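# Unstack one tumbler and stand it upright nearby

## Task

Lift one of the four loose tumblers from the stack and set it on the table standing mouth up, with a gap of at least one tumbler width between it and the stack; the remaining three must stay stacked, mouths down, in their original spot; the result must hold by itself after the hand releases, and the hand must open and withdraw at the end.

## Robot and tools

Robot: a single arm (six joints: shoulder pan, shoulder lift, elbow, wrist 1, wrist 2, wrist 3) ending in a five-finger right hand. There is only one arm, so every command carries exactly one row for it.

Frames. The scene frame has its origin on the table surface below the arm base, +z up, +y to the left when facing along +x. Results report the hand point in this frame: end_effector_position in metres, end_effector_quat_wxyz, plus linear (m/s) and angular (rad/s) velocities. The hand point sits 0.05 m in front of the palm, where index pad and thumb tip meet in a pinch. Its own axes: +z along the straightened fingers (fingertips extend 0.06-0.07 m past it), +y out of the palm, +x across the palm toward the little finger. A wrist bracket on the little-finger side protrudes 0.03 m beyond the point along +y and 0.11 m across the palm and can collide. Tilting the hand about x or y shifts the point slightly.

The row: 14 numbers, each in [-1, 1], in this order: dx, dy, dz, rx, ry, rz, little, ring, middle, index, thumb_bend, thumb_turn, force_limit, speed. The first six are an offset, not a pose: they are expressed in the hand point's own axes and measured from the hand point pose shown in the most recent result (if no result yet shows it, or for a later call within the same reply, from where the robot is when the action begins). Scale: 1.0 equals 0.6 m of translation or 180 degrees; rx, ry, rz form one rotation vector. All-zero offsets are not a pause; they pull the hand back to that reference pose. Per control step the commanded pose is clipped to 100 mm and 16 degrees from the measured pose, and position wins over orientation when both can't be met.
Finger values are absolute targets: +1 straight/open, -1 fully curled. thumb_bend +1 straight, -1 bent. thumb_turn +1 alongside the palm, -1 across in front of it. A pinch is roughly index -0.22, thumb_bend -0.75, thumb_turn -0.57. force_limit maps -1..+1 linearly to about 0..10 N fingertip force (0..15 N for the two thumb motors); it only halts closing. speed maps -1..+1 to near zero..full (full travel 0.6 s); use -0.9 or lower for a soft grip. A motor only starts when its target changes by 0.01 or more, then locks when done; resending the same values keeps a grip. For a whole-hand wrap (objects 0.035-0.08 m wide), turn the thumb across the palm before reaching the object; the object ends up across the palm on the wrist side of the hand point.

Tools.
execute_actions(actions, pictures): actions is a list of zero or one item. [] just returns the state. An action {"rows": [[14 numbers], ...], "steps": n} applies one row per 1/30 s step, up to 15 rows and 15 steps; the final row repeats if rows run short. A wait {"steps": n} (max 300) sends nothing and counts from the previous result, including your thinking time. pictures toggles camera images.
move(target, speed, stop_force): target is one 14-number row as above (offset in hand axes from the last shown pose; hand numbers sent at the start). The hand point follows a straight path lasting 0.5-10 s. speed is the path's top speed in m/s, 0.002-0.5 (default 0.25; rotation up to twice that in rad/s). stop_force, 13-80 N, halts the path when the wrist sensor sees that much extra resistance along the direction to the target; it is rejected in the first 0.2 s of a scene, is unreliable on rotating moves, and must be omitted when pulling away from something you press on. The path ignores obstacles; the arm is stiff, so overshooting a firm contact even slightly can fault. Its result adds a move: line (done, contact, off_target, moving, held, fault) and limits (paced = pose clipped; held = steps blocked), plus distance to target.
wait(seconds): 0-10 s with nothing new sent.
zoom_image(camera, region): region [x0, y0, x1, y1] in pixels, max 504x504. Cameras: cam_head_left, cam_head_right, cam_high, cam_low, cam_wrist, all 672x504.
show_instructions(): shows the reference image(s).
finished_scene(scene): ends and grades the current scene; irreversible.

Result lines: hand_measured, hand_stopped_by (moving, target, force, stalled, fault), hand_load_n (positive = pushed open; a dropped object shows as loads near 0), hand_force_limit, hand_speed. Wrist force/torque are in the hand point axes, pointing from a surface back into the arm, with offsets up to about 5.5 N and noise up to 3.4 N. "Hand target" gives the pose currently being driven to. HELD marks steps where the clearance check withheld a command; "pose unreachable" means it altered or blocked one. Joint torques are noisy and offset.

Avoid: torque or 150 N contact faults (the arm stops 10 s), motor overheating (MOTOR HOT warning at 70 °C, brake stop at 85 °C), dropping or slamming the tumbler, disturbing the other three, and anything leaving the table. Loose objects may be nudged occasionally. Check the final pose in each result, since a big move may stop short.

Each tool is called after "Emit:" as a command line: name --argument value for each argument, lists and objects as JSON in quotes; but a table of rows of numbers goes row by row, as --pt "numbers of a row", without its own name.

Reference images:

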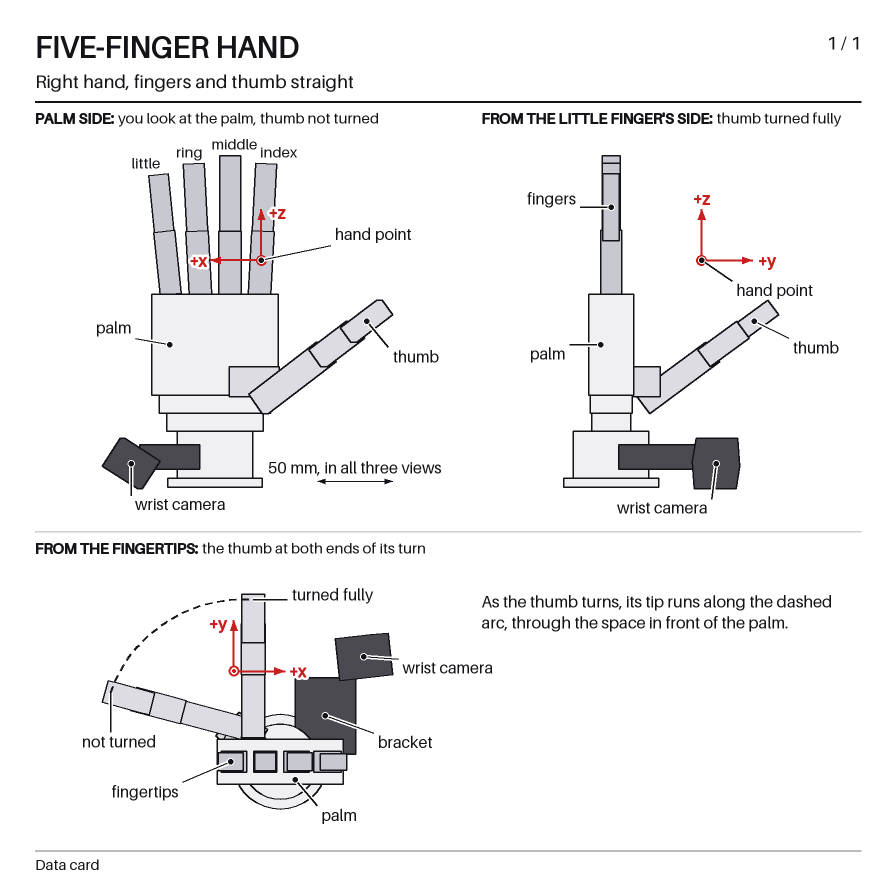

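## Session

Emit:
execute_actions --actions '[]'

Scene clock: 0.00 s of 6600.00 s.
end_effector_position=(+0.3482, +0.3256, +0.1634) hand_measured=(+1.000, +1.000, +1.000, +1.000, +1.000, +1.000) hand_load_n=(+0.0, +0.0, +0.0, +0.0, +0.0, +0.0) hand_stopped_by=(target, target, target, target, target, target) hand_force_limit=0.00 hand_speed=-0.80 end_effector_quat_wxyz=(-0.383, +0.721, +0.487, -0.310) end_effector_velocity=(-0.001, +0.000, -0.000) end_effector_angular_velocity=(-0.001, +0.003, -0.001)
Joint positions: [ 0.275 -0.902  1.936  1.507  1.135  0.379]
Joint velocities: [ 0.     0.001  0.001  0.001 -0.001  0.001]
Joint torques (N m, as the arm reports them, + toward a larger angle): no reading
Motor temperatures (°C, as the motors report them): [27 29 30 32 35 37]
Wrist force (N, on the end effector, along its own x y z axes, offset not removed): no reading
Wrist torque (N m, same axes, about the end effector's origin, offset not removed): no reading
Hand target: +0.348, +0.326, +0.163; -0.383, +0.721, +0.487, -0.310

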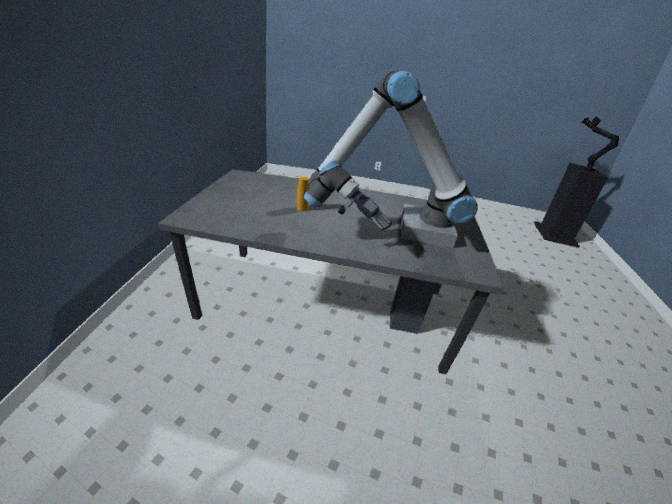

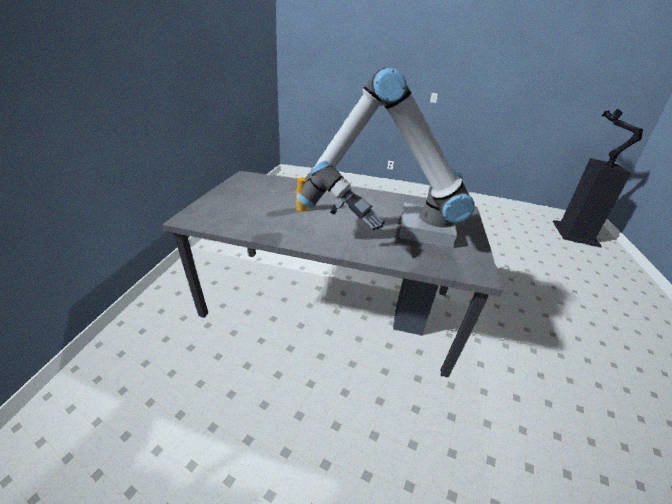

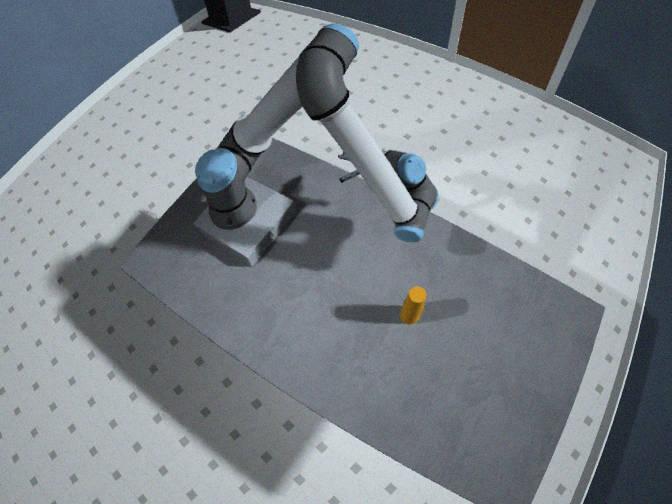

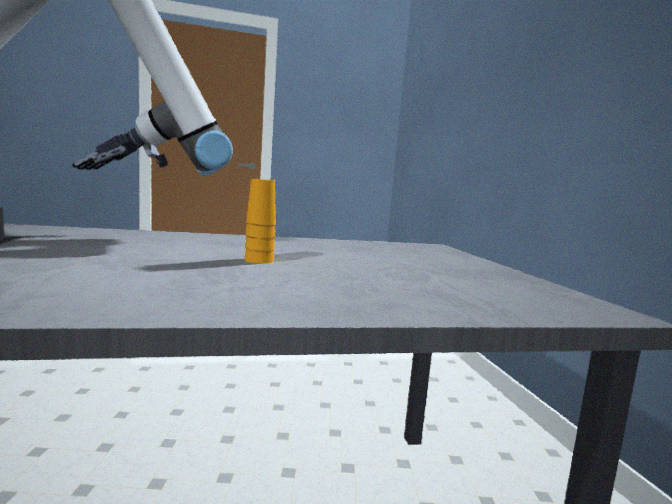

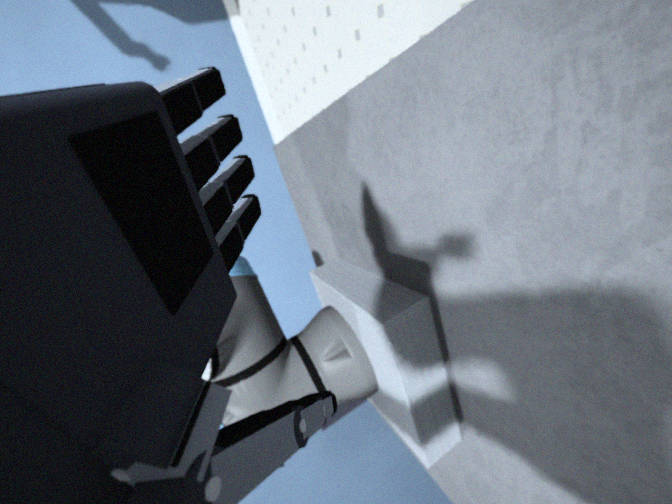

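Emit:
zoom_image --camera "cam_low" --region '[210, 160, 310, 280]'

Emit:
zoom_image --camera "cam_high" --region '[370, 260, 460, 340]'

Emit:
zoom_image --camera "cam_head_left" --region '[270, 160, 350, 230]'

Region (210, 160, 310, 280) of cam_low's 672x504 image, scaled by 4.200, with more detail than that image has.

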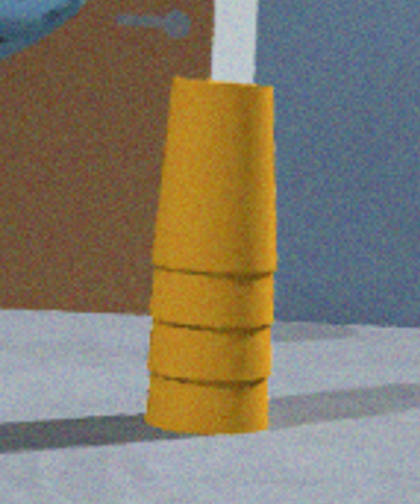

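Region (370, 260, 460, 340) of cam_high's 672x504 image, scaled by 5.600, with more detail than that image has.

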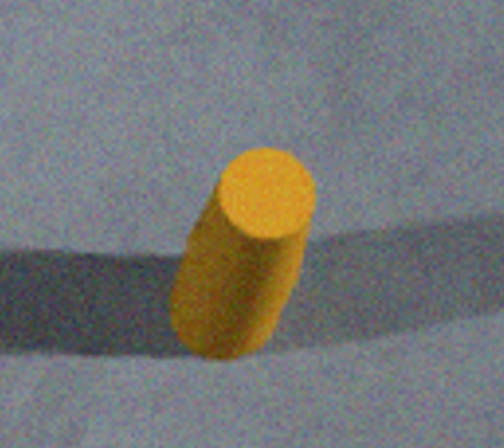

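Region (270, 160, 350, 230) of cam_head_left's 672x504 image, scaled by 6.300, with more detail than that image has; it fills the top 441 rows of this view, and the rest is white.

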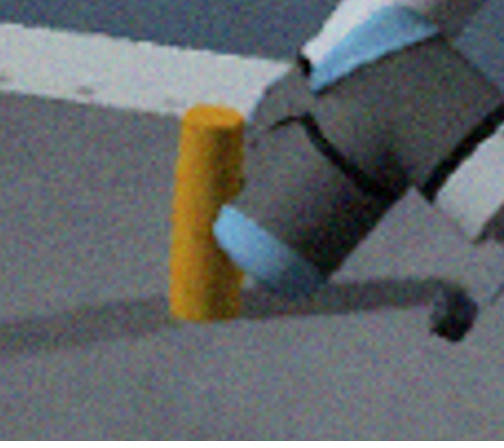

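Emit:
move --target '[-0.14,-0.142,-0.446,-0.328,-0.0345,-0.1107,1,1,1,1,1,-1,0,0]' --speed 0.3

Scene clock: 112.27 s of 6600.00 s.
end_effector_position=(+0.5001, +0.2001, +0.3799) hand_measured=(+1.000, +1.000, +1.000, +1.000, +1.000, -1.000) hand_load_n=(+0.0, +0.0, +0.0, +0.0, +0.0, +0.0) hand_stopped_by=(target, target, target, target, target, target) hand_force_limit=0.00 hand_speed=0.00 end_effector_quat_wxyz=(-0.000, +0.707, +0.707, -0.001) end_effector_velocity=(+0.001, -0.001, +0.001) end_effector_angular_velocity=(+0.000, -0.006, +0.003)
Joint positions: [ 0.185 -1.466  1.868  1.175  1.578  0.133]
Joint velocities: [-0.003 -0.004  0.001 -0.004  0.001 -0.006]
Joint torques (N m, as the arm reports them, + toward a larger angle): [-14.16 -54.38 -28.52   0.24   2.71  -2.05]
Motor temperatures (°C, as the motors report them): [27 29 30 32 35 37]
Wrist force (N, on the end effector, along its own x y z axes, offset not removed): [1.5 -2.5 1.2]
Wrist torque (N m, same axes, about the end effector's origin, offset not removed): [-0.55 -0.24 0.11]
Hand target: +0.500, +0.200, +0.380; +0.000, +0.707, +0.707, -0.001
Off the commanded pose: 0.001 m, 0 deg.
After step 90, 106.87 s passed at rest.
move: done
camera_calibration (this result's frames):
cam_wrist: T_world_to_cam=[[0.995265, -0.0931868, -0.0276336, -0.465803], [-0.058684, -0.802741, 0.593433, -0.0406534], [-0.0774827, -0.589002, -0.804409, 0.603317], [0, 0, 0, 1]] pos_world=[0.507959, 0.279314, 0.496567]

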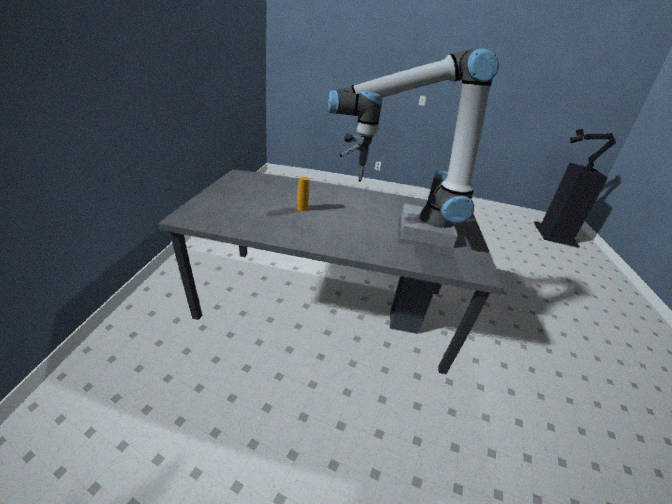

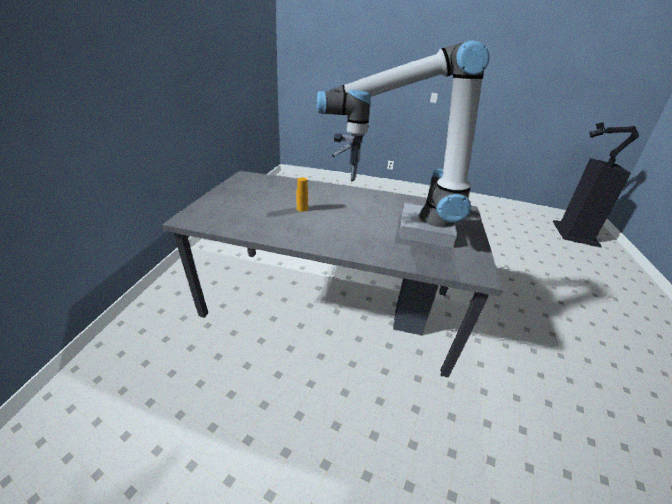

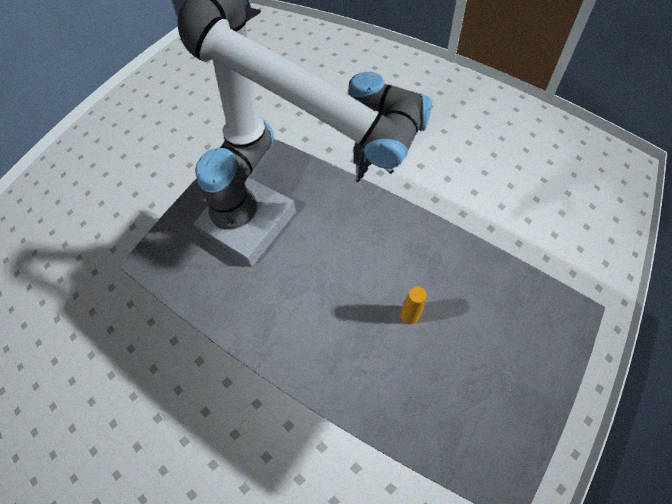

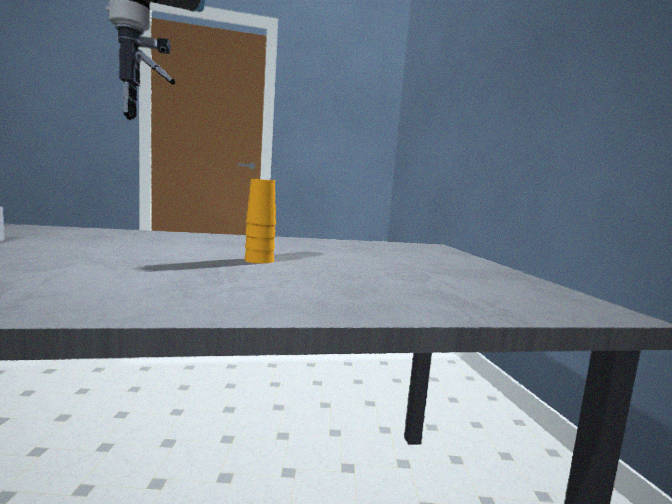

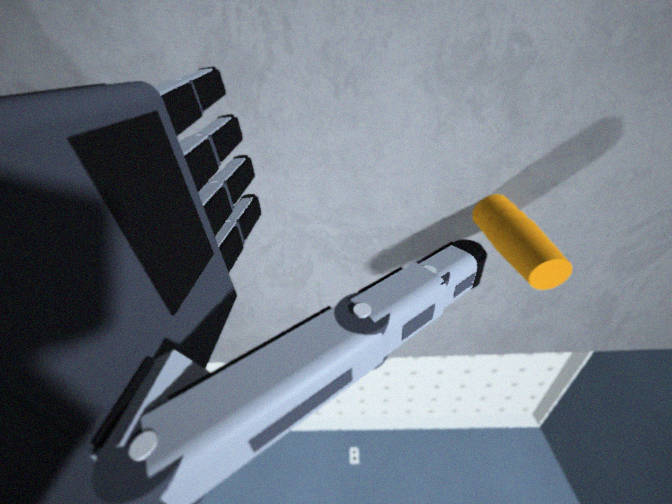

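Emit:
move --target '[-0.35,0.2,0.35,-0.385,-0.385,-0.385,1,1,1,1,1,-1,0,0]' --speed 0.35

Scene clock: 136.13 s of 6600.00 s.
end_effector_position=(+0.6196, -0.0100, +0.1706) hand_measured=(+1.000, +1.000, +1.000, +1.000, +1.000, -1.000) hand_load_n=(+0.0, +0.0, +0.0, +0.0, +0.0, +0.0) hand_stopped_by=(target, target, target, target, target, target) hand_force_limit=0.00 hand_speed=0.00 end_effector_quat_wxyz=(+0.706, -0.001, +0.708, -0.001) end_effector_velocity=(+0.001, -0.001, -0.000) end_effector_angular_velocity=(+0.001, -0.009, +0.006)
Joint positions: [-0.65  -1.184  2.606 -1.414  0.869 -1.586]
Joint velocities: [-0.002  0.009 -0.002 -0.02  -0.009  0.008]
Joint torques (N m, as the arm reports them, + toward a larger angle): [-13.82 -28.85 -19.44  -5.3   -1.71   2.82]
Motor temperatures (°C, as the motors report them): [27 29 30 32 35 37]
Wrist force (N, on the end effector, along its own x y z axes, offset not removed): [2.0 -2.5 1.0]
Wrist torque (N m, same axes, about the end effector's origin, offset not removed): [-0.40 -0.29 0.08]
Hand target: +0.620, -0.010, +0.171; +0.707, -0.002, +0.707, -0.001
Off the commanded pose: 0.001 m, 0 deg.
After step 90, 17.23 s passed at rest.
move: done
camera_calibration (this result's frames):
cam_wrist: T_world_to_cam=[[0.0261738, 0.99556, 0.0904128, -0.0189018], [-0.590808, -0.0575521, 0.804757, 0.223066], [0.806387, -0.0744802, 0.586679, -0.459415], [0, 0, 0, 1]] pos_world=[0.502751, -0.00256145, 0.091724]

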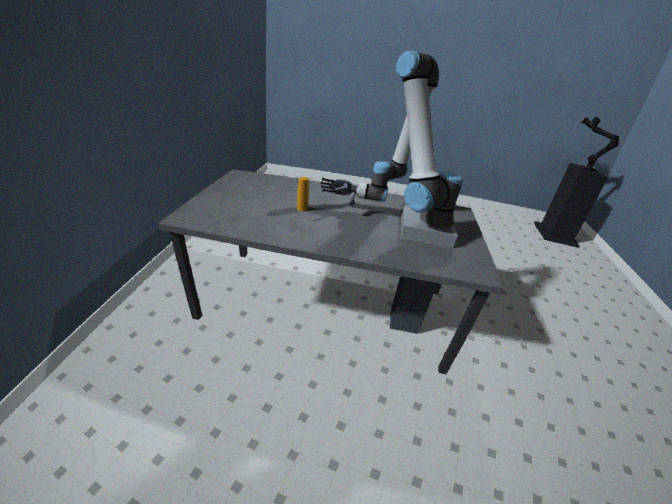

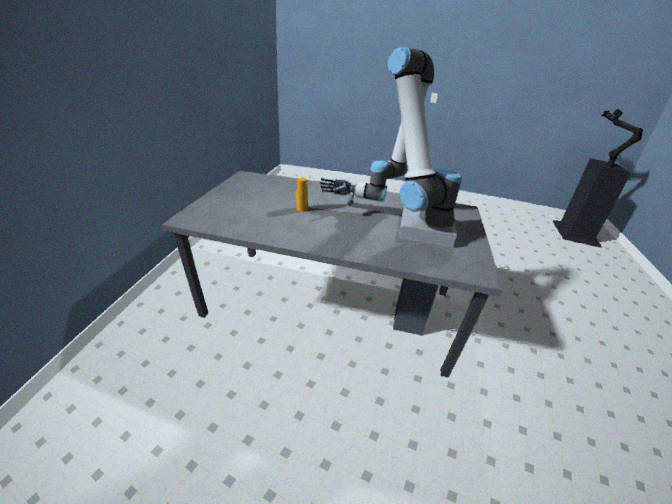

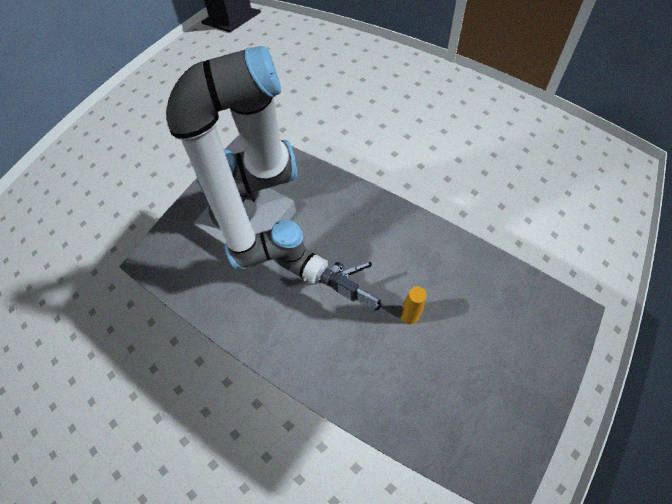

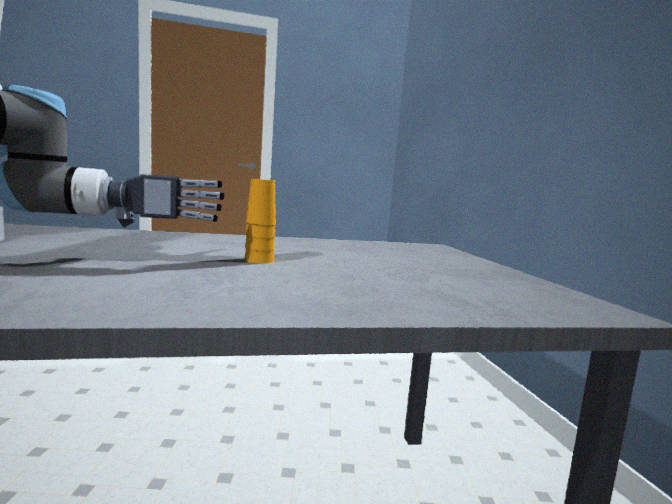

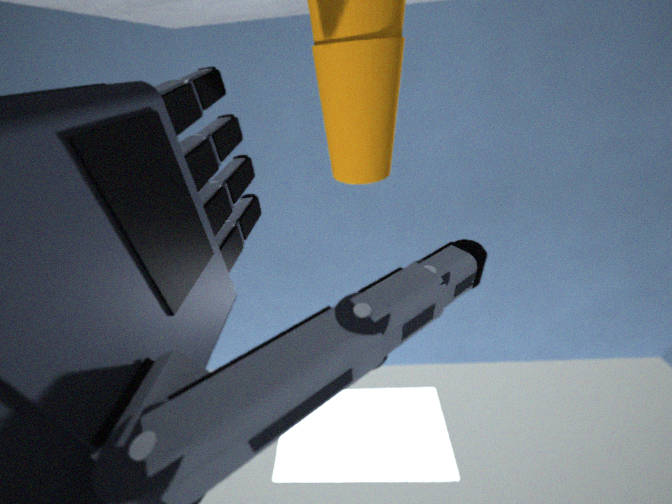

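Emit:
zoom_image --camera "cam_low" --region '[100, 150, 300, 280]'

Emit:
zoom_image --camera "cam_wrist" --region '[280, 0, 440, 200]'

Region (100, 150, 300, 280) of cam_low's 672x504 image, scaled by 2.520, with more detail than that image has; it fills the top 328 rows of this view, and the rest is white.

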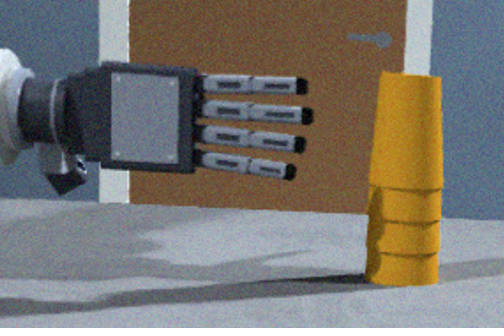

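Region (280, 0, 440, 200) of cam_wrist's 672x504 image, scaled by 2.520, with more detail than that image has; it fills the left 403 columns of this view, and the rest is white.

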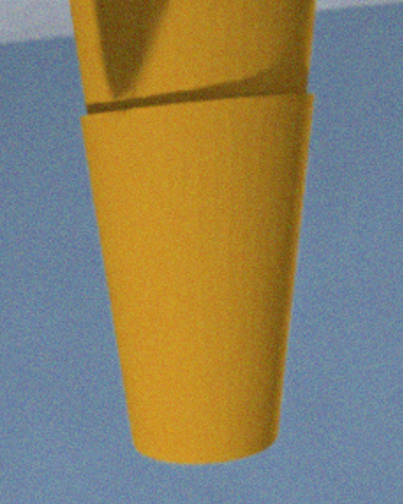

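Emit:
move --target '[0.025,0.033,0.234,0,0,0,1,1,1,1,1,-1,0,0]' --speed 0.12

Scene clock: 170.40 s of 6600.00 s.
end_effector_position=(+0.7597, +0.0096, +0.1553) hand_measured=(+1.000, +1.000, +1.000, +1.000, +1.000, -1.000) hand_load_n=(+0.0, +0.0, +0.0, +0.0, +0.0, +0.0) hand_stopped_by=(target, target, target, target, target, target) hand_force_limit=0.00 hand_speed=0.00 end_effector_quat_wxyz=(+0.706, -0.001, +0.708, -0.001) end_effector_velocity=(+0.003, +0.000, +0.001) end_effector_angular_velocity=(-0.002, -0.003, -0.001)
Joint positions: [-0.41  -1.057  2.338 -1.274  1.109 -1.584]
Joint velocities: [ 0.003  0.001 -0.004  0.     0.004 -0.001]
Joint torques (N m, as the arm reports them, + toward a larger angle): [  7.57 -42.8  -25.37   1.41   2.55  -0.12]
Motor temperatures (°C, as the motors report them): [27 29 30 32 35 37]
Wrist force (N, on the end effector, along its own x y z axes, offset not removed): [-0.7 -3.1 2.6]
Wrist torque (N m, same axes, about the end effector's origin, offset not removed): [-0.61 0.00 -0.08]
Hand target: +0.760, +0.010, +0.155; +0.706, -0.001, +0.708, -0.001
Off the commanded pose: 0.000 m, 0 deg.
After step 90, 29.57 s passed at rest.
move: done
camera_calibration (this result's frames):
cam_wrist: T_world_to_cam=[[0.0261482, 0.99555, 0.090535, -0.0406794], [-0.590829, -0.057664, 0.804734, 0.319285], [0.806373, -0.074533, 0.586692, -0.561953], [0, 0, 0, 1]] pos_world=[0.64285, 0.0170256, 0.0764366]

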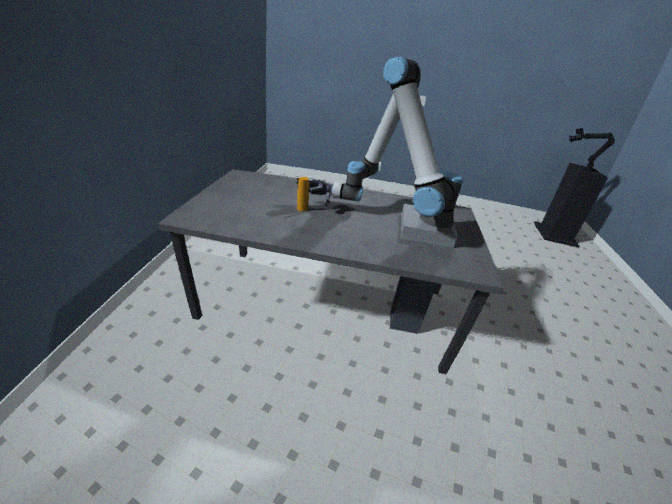

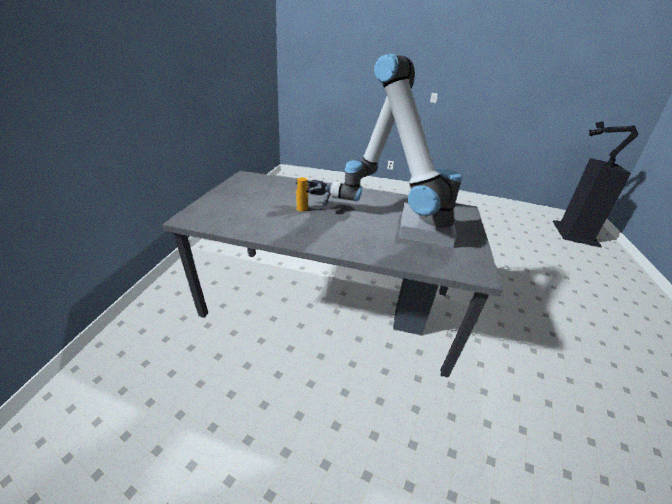

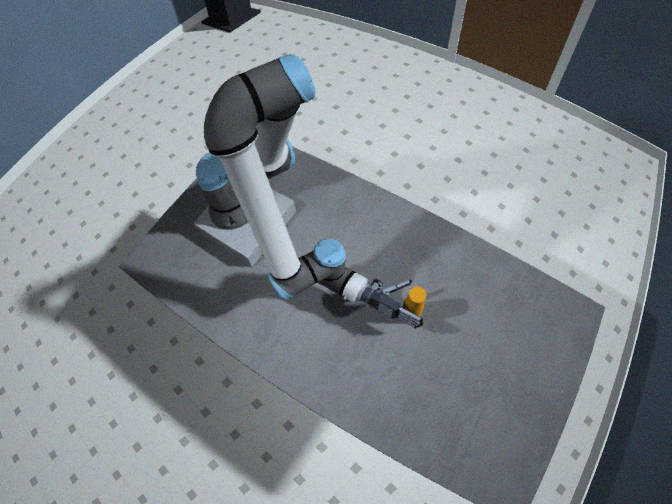

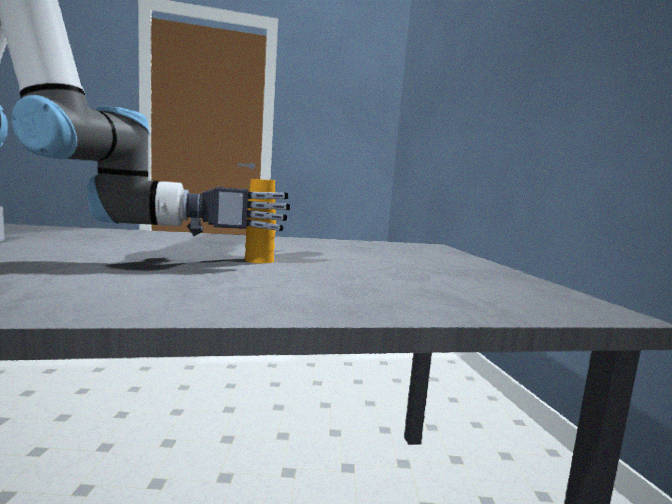

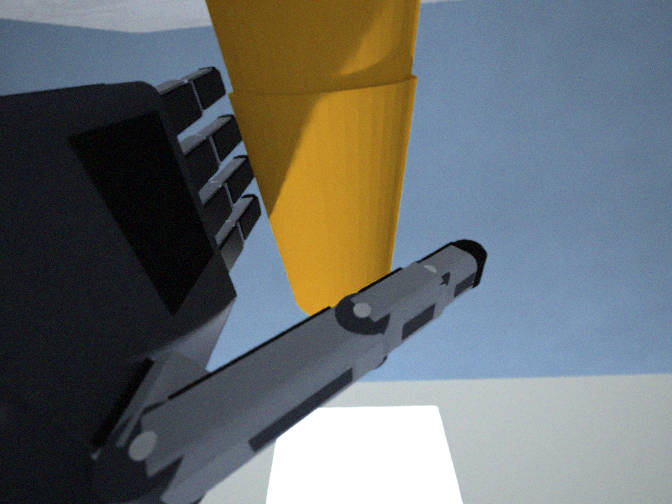

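Emit:
zoom_image --camera "cam_low" --region '[170, 160, 320, 280]'

Emit:
zoom_image --camera "cam_high" --region '[340, 260, 460, 340]'

Region (170, 160, 320, 280) of cam_low's 672x504 image, scaled by 3.360, with more detail than that image has; it fills the top 403 rows of this view, and the rest is white.

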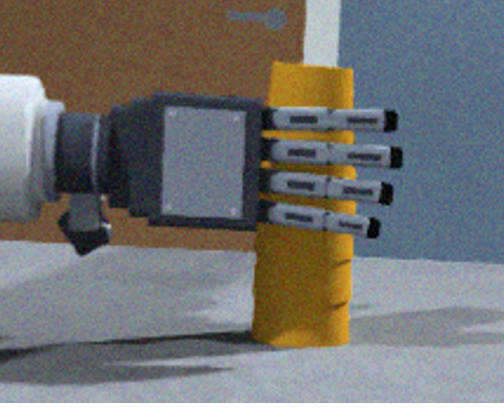

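Region (340, 260, 460, 340) of cam_high's 672x504 image, scaled by 4.200, with more detail than that image has.

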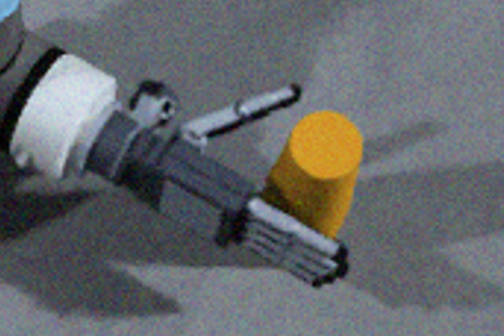

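Emit:
move --target '[0,0.009,0.055,0,0,0,1,1,1,1,1,-1,0,0]' --speed 0.05

Emit:
zoom_image --camera "cam_high" --region '[340, 260, 460, 340]'

Scene clock: 187.67 s of 6600.00 s.
end_effector_position=(+0.7925, +0.0149, +0.1552) hand_measured=(+1.000, +1.000, +1.000, +1.000, +1.000, -1.000) hand_load_n=(+0.0, +0.0, +0.0, +0.0, +0.0, +0.0) hand_stopped_by=(target, target, target, target, target, target) hand_force_limit=0.00 hand_speed=0.00 end_effector_quat_wxyz=(+0.706, -0.001, +0.708, -0.001) end_effector_velocity=(+0.002, +0.000, -0.000) end_effector_angular_velocity=(+0.000, +0.001, -0.000)
Joint positions: [-0.371 -1.034  2.274 -1.234  1.148 -1.584]
Joint velocities: [ 0.002  0.002 -0.004  0.003  0.002  0.   ]
Joint torques (N m, as the arm reports them, + toward a larger angle): [  8.91 -47.36 -27.53   1.45   2.9    2.76]
Motor temperatures (°C, as the motors report them): [27 29 30 32 35 37]
Wrist force (N, on the end effector, along its own x y z axes, offset not removed): [-0.1 -3.1 2.6]
Wrist torque (N m, same axes, about the end effector's origin, offset not removed): [-0.72 -0.15 -0.02]
Hand target: +0.793, +0.015, +0.155; +0.706, -0.001, +0.708, -0.001
Off the commanded pose: 0.000 m, 0 deg.
After step 90, 13.20 s passed at rest.
move: done
camera_calibration (this result's frames):
cam_wrist: T_world_to_cam=[[0.0261361, 0.995549, 0.0905467, -0.0468404], [-0.590834, -0.0576802, 0.804729, 0.339041], [0.80637, -0.0745305, 0.586697, -0.587959], [0, 0, 0, 1]] pos_world=[0.675653, 0.022367, 0.0763588]

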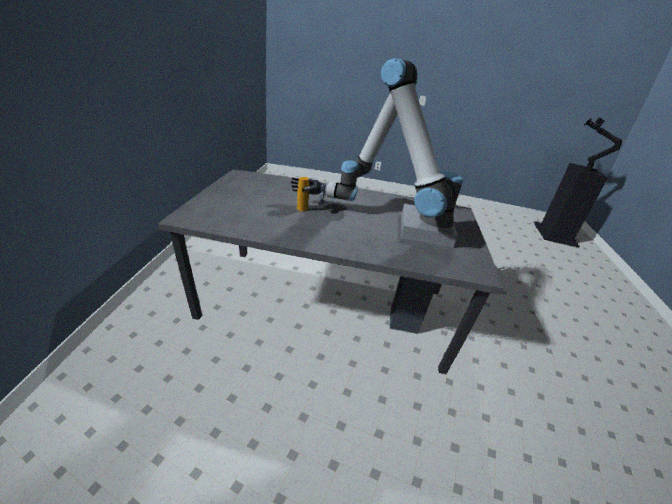

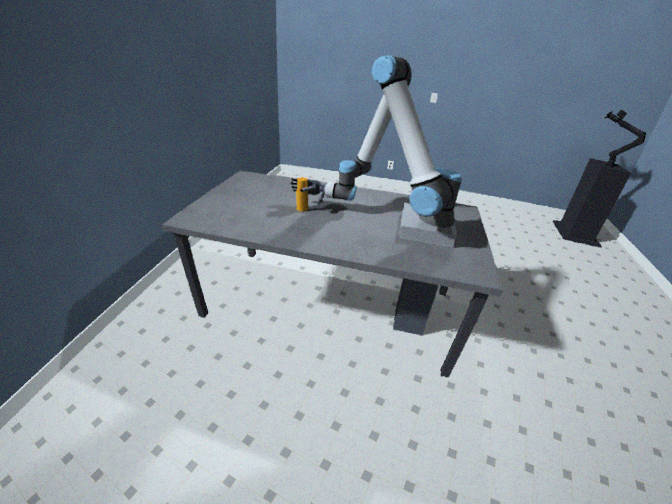

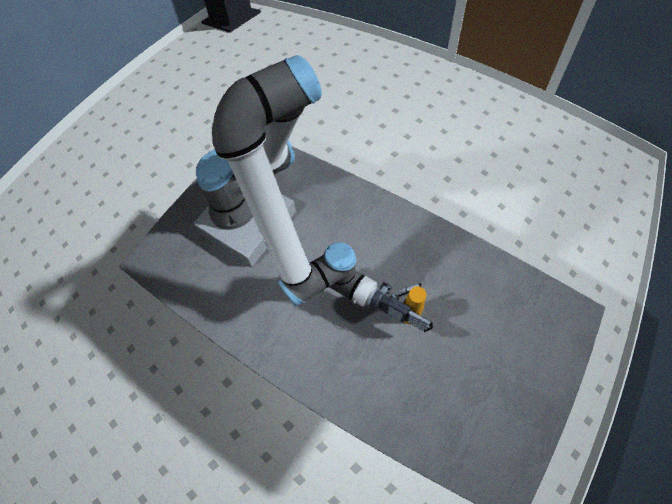

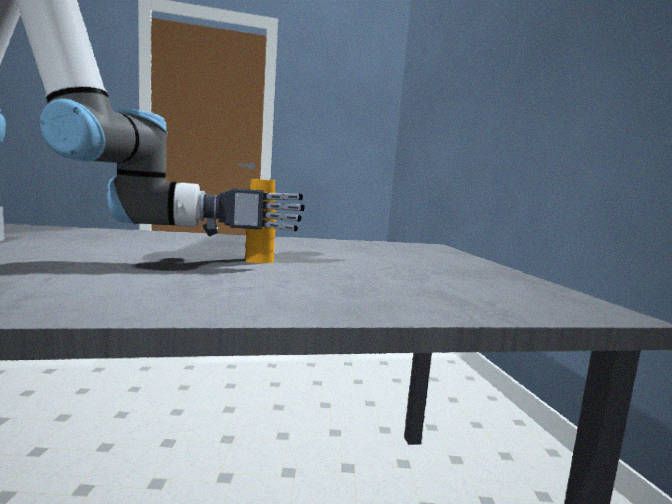

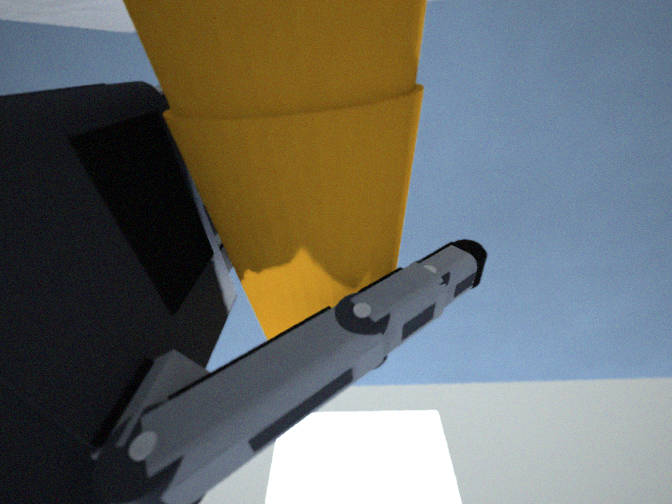

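Region (340, 260, 460, 340) of cam_high's 672x504 image, scaled by 4.200, with more detail than that image has.

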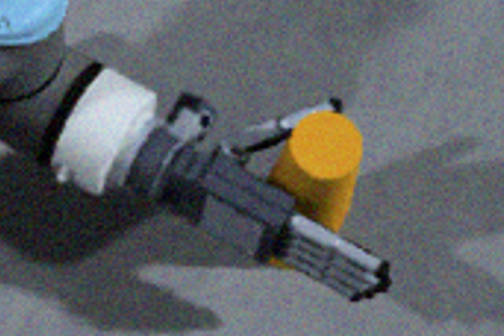

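Emit:
move --target '[0,0,0,0,0,0,1,-1,-1,-1,-1,-1,-0.2,-0.8]'

Emit:
zoom_image --camera "cam_high" --region '[340, 260, 460, 340]'

Emit:
zoom_image --camera "cam_low" --region '[170, 160, 320, 280]'

Scene clock: 197.13 s of 6600.00 s.
end_effector_position=(+0.7925, +0.0149, +0.1552) hand_measured=(+1.000, +0.036, +0.004, -0.020, +0.388, -1.000) hand_load_n=(+0.0, +1.5, +3.5, +4.5, +9.0, +1.0) hand_stopped_by=(target, force, force, force, force, target) hand_force_limit=-0.20 hand_speed=-0.80 end_effector_quat_wxyz=(+0.706, -0.001, +0.708, -0.001) end_effector_velocity=(+0.001, -0.000, +0.001) end_effector_angular_velocity=(-0.001, -0.001, +0.000)
Joint positions: [-0.371 -1.034  2.274 -1.234  1.148 -1.584]
Joint velocities: [ 0.    -0.001 -0.001  0.001  0.    -0.   ]
Joint torques (N m, as the arm reports them, + toward a larger angle): [-12.72 -69.74  -9.88  -5.17  -0.82   0.94]
Motor temperatures (°C, as the motors report them): [27 29 30 32 35 37]
Wrist force (N, on the end effector, along its own x y z axes, offset not removed): [3.4 -2.4 3.2]
Wrist torque (N m, same axes, about the end effector's origin, offset not removed): [-0.66 -0.70 0.24]
Hand target: +0.793, +0.015, +0.155; +0.706, -0.001, +0.708, -0.001
Off the commanded pose: 0.000 m, 0 deg.
After step 90, 3.13 s passed at rest.
move: done
camera_calibration (this result's frames):
cam_wrist: T_world_to_cam=[[0.0261337, 0.995549, 0.090546, -0.0468389], [-0.590835, -0.0576809, 0.804728, 0.33904], [0.806369, -0.0745282, 0.586698, -0.587958], [0, 0, 0, 1]] pos_world=[0.675652, 0.0223671, 0.0763596]

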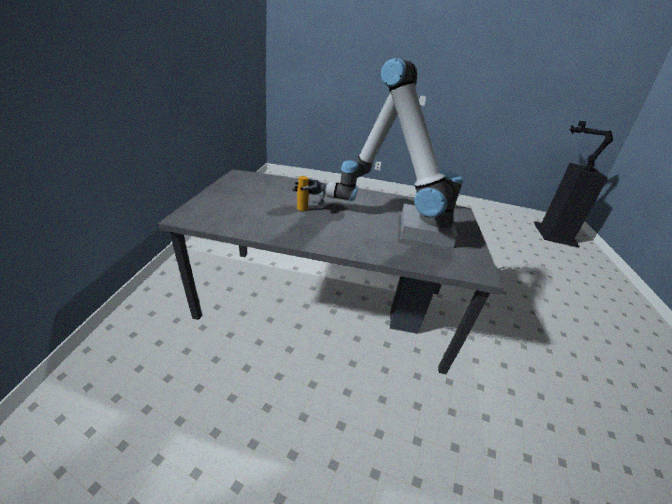

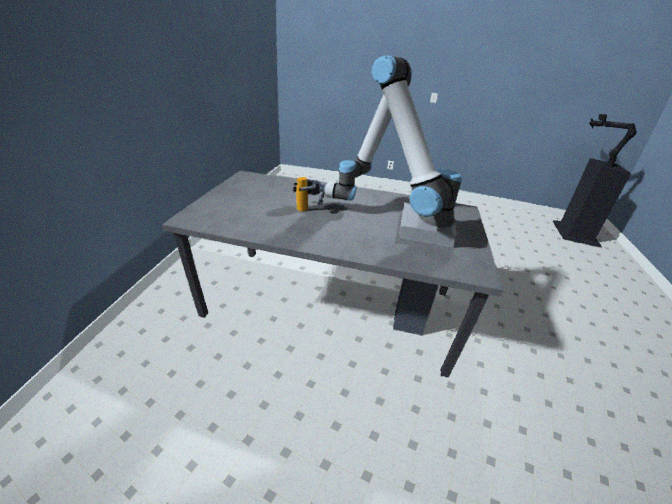

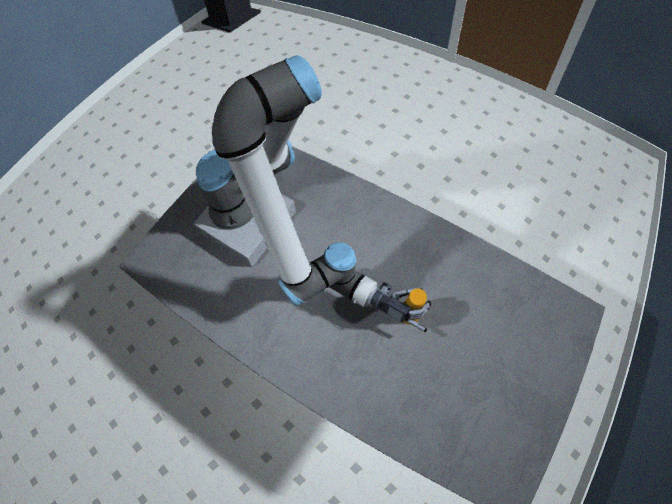

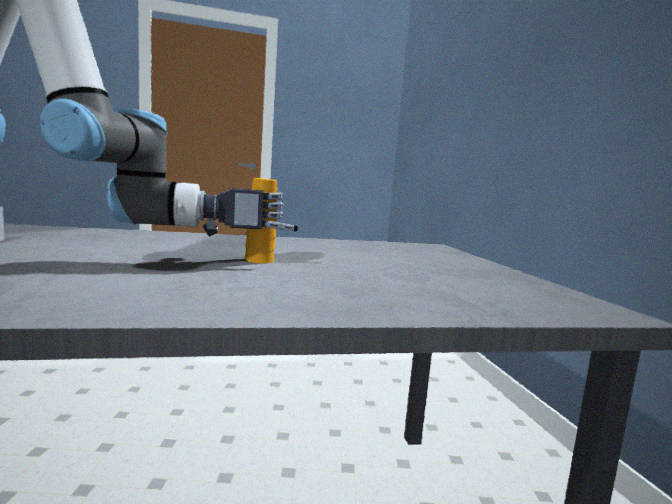

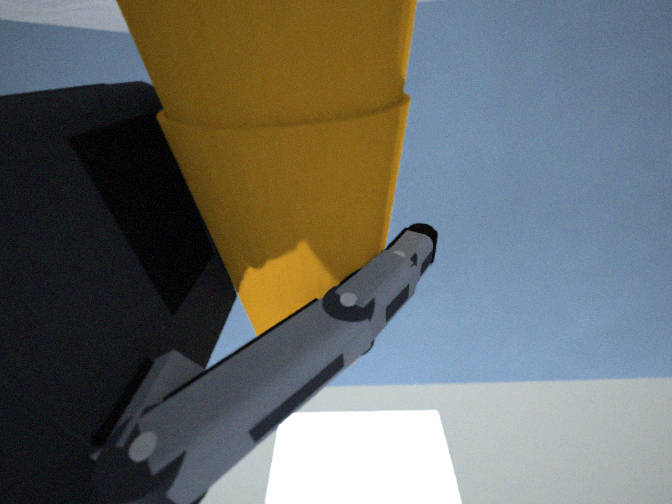

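Region (340, 260, 460, 340) of cam_high's 672x504 image, scaled by 4.200, with more detail than that image has.

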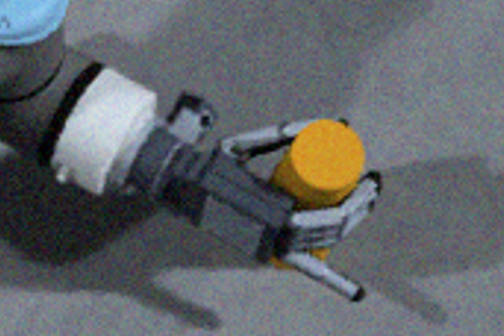

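Region (170, 160, 320, 280) of cam_low's 672x504 image, scaled by 3.360, with more detail than that image has; it fills the top 403 rows of this view, and the rest is white.

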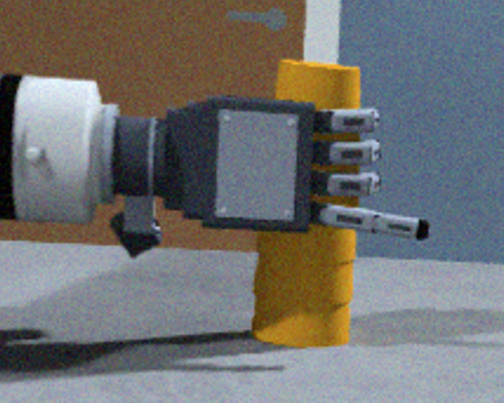

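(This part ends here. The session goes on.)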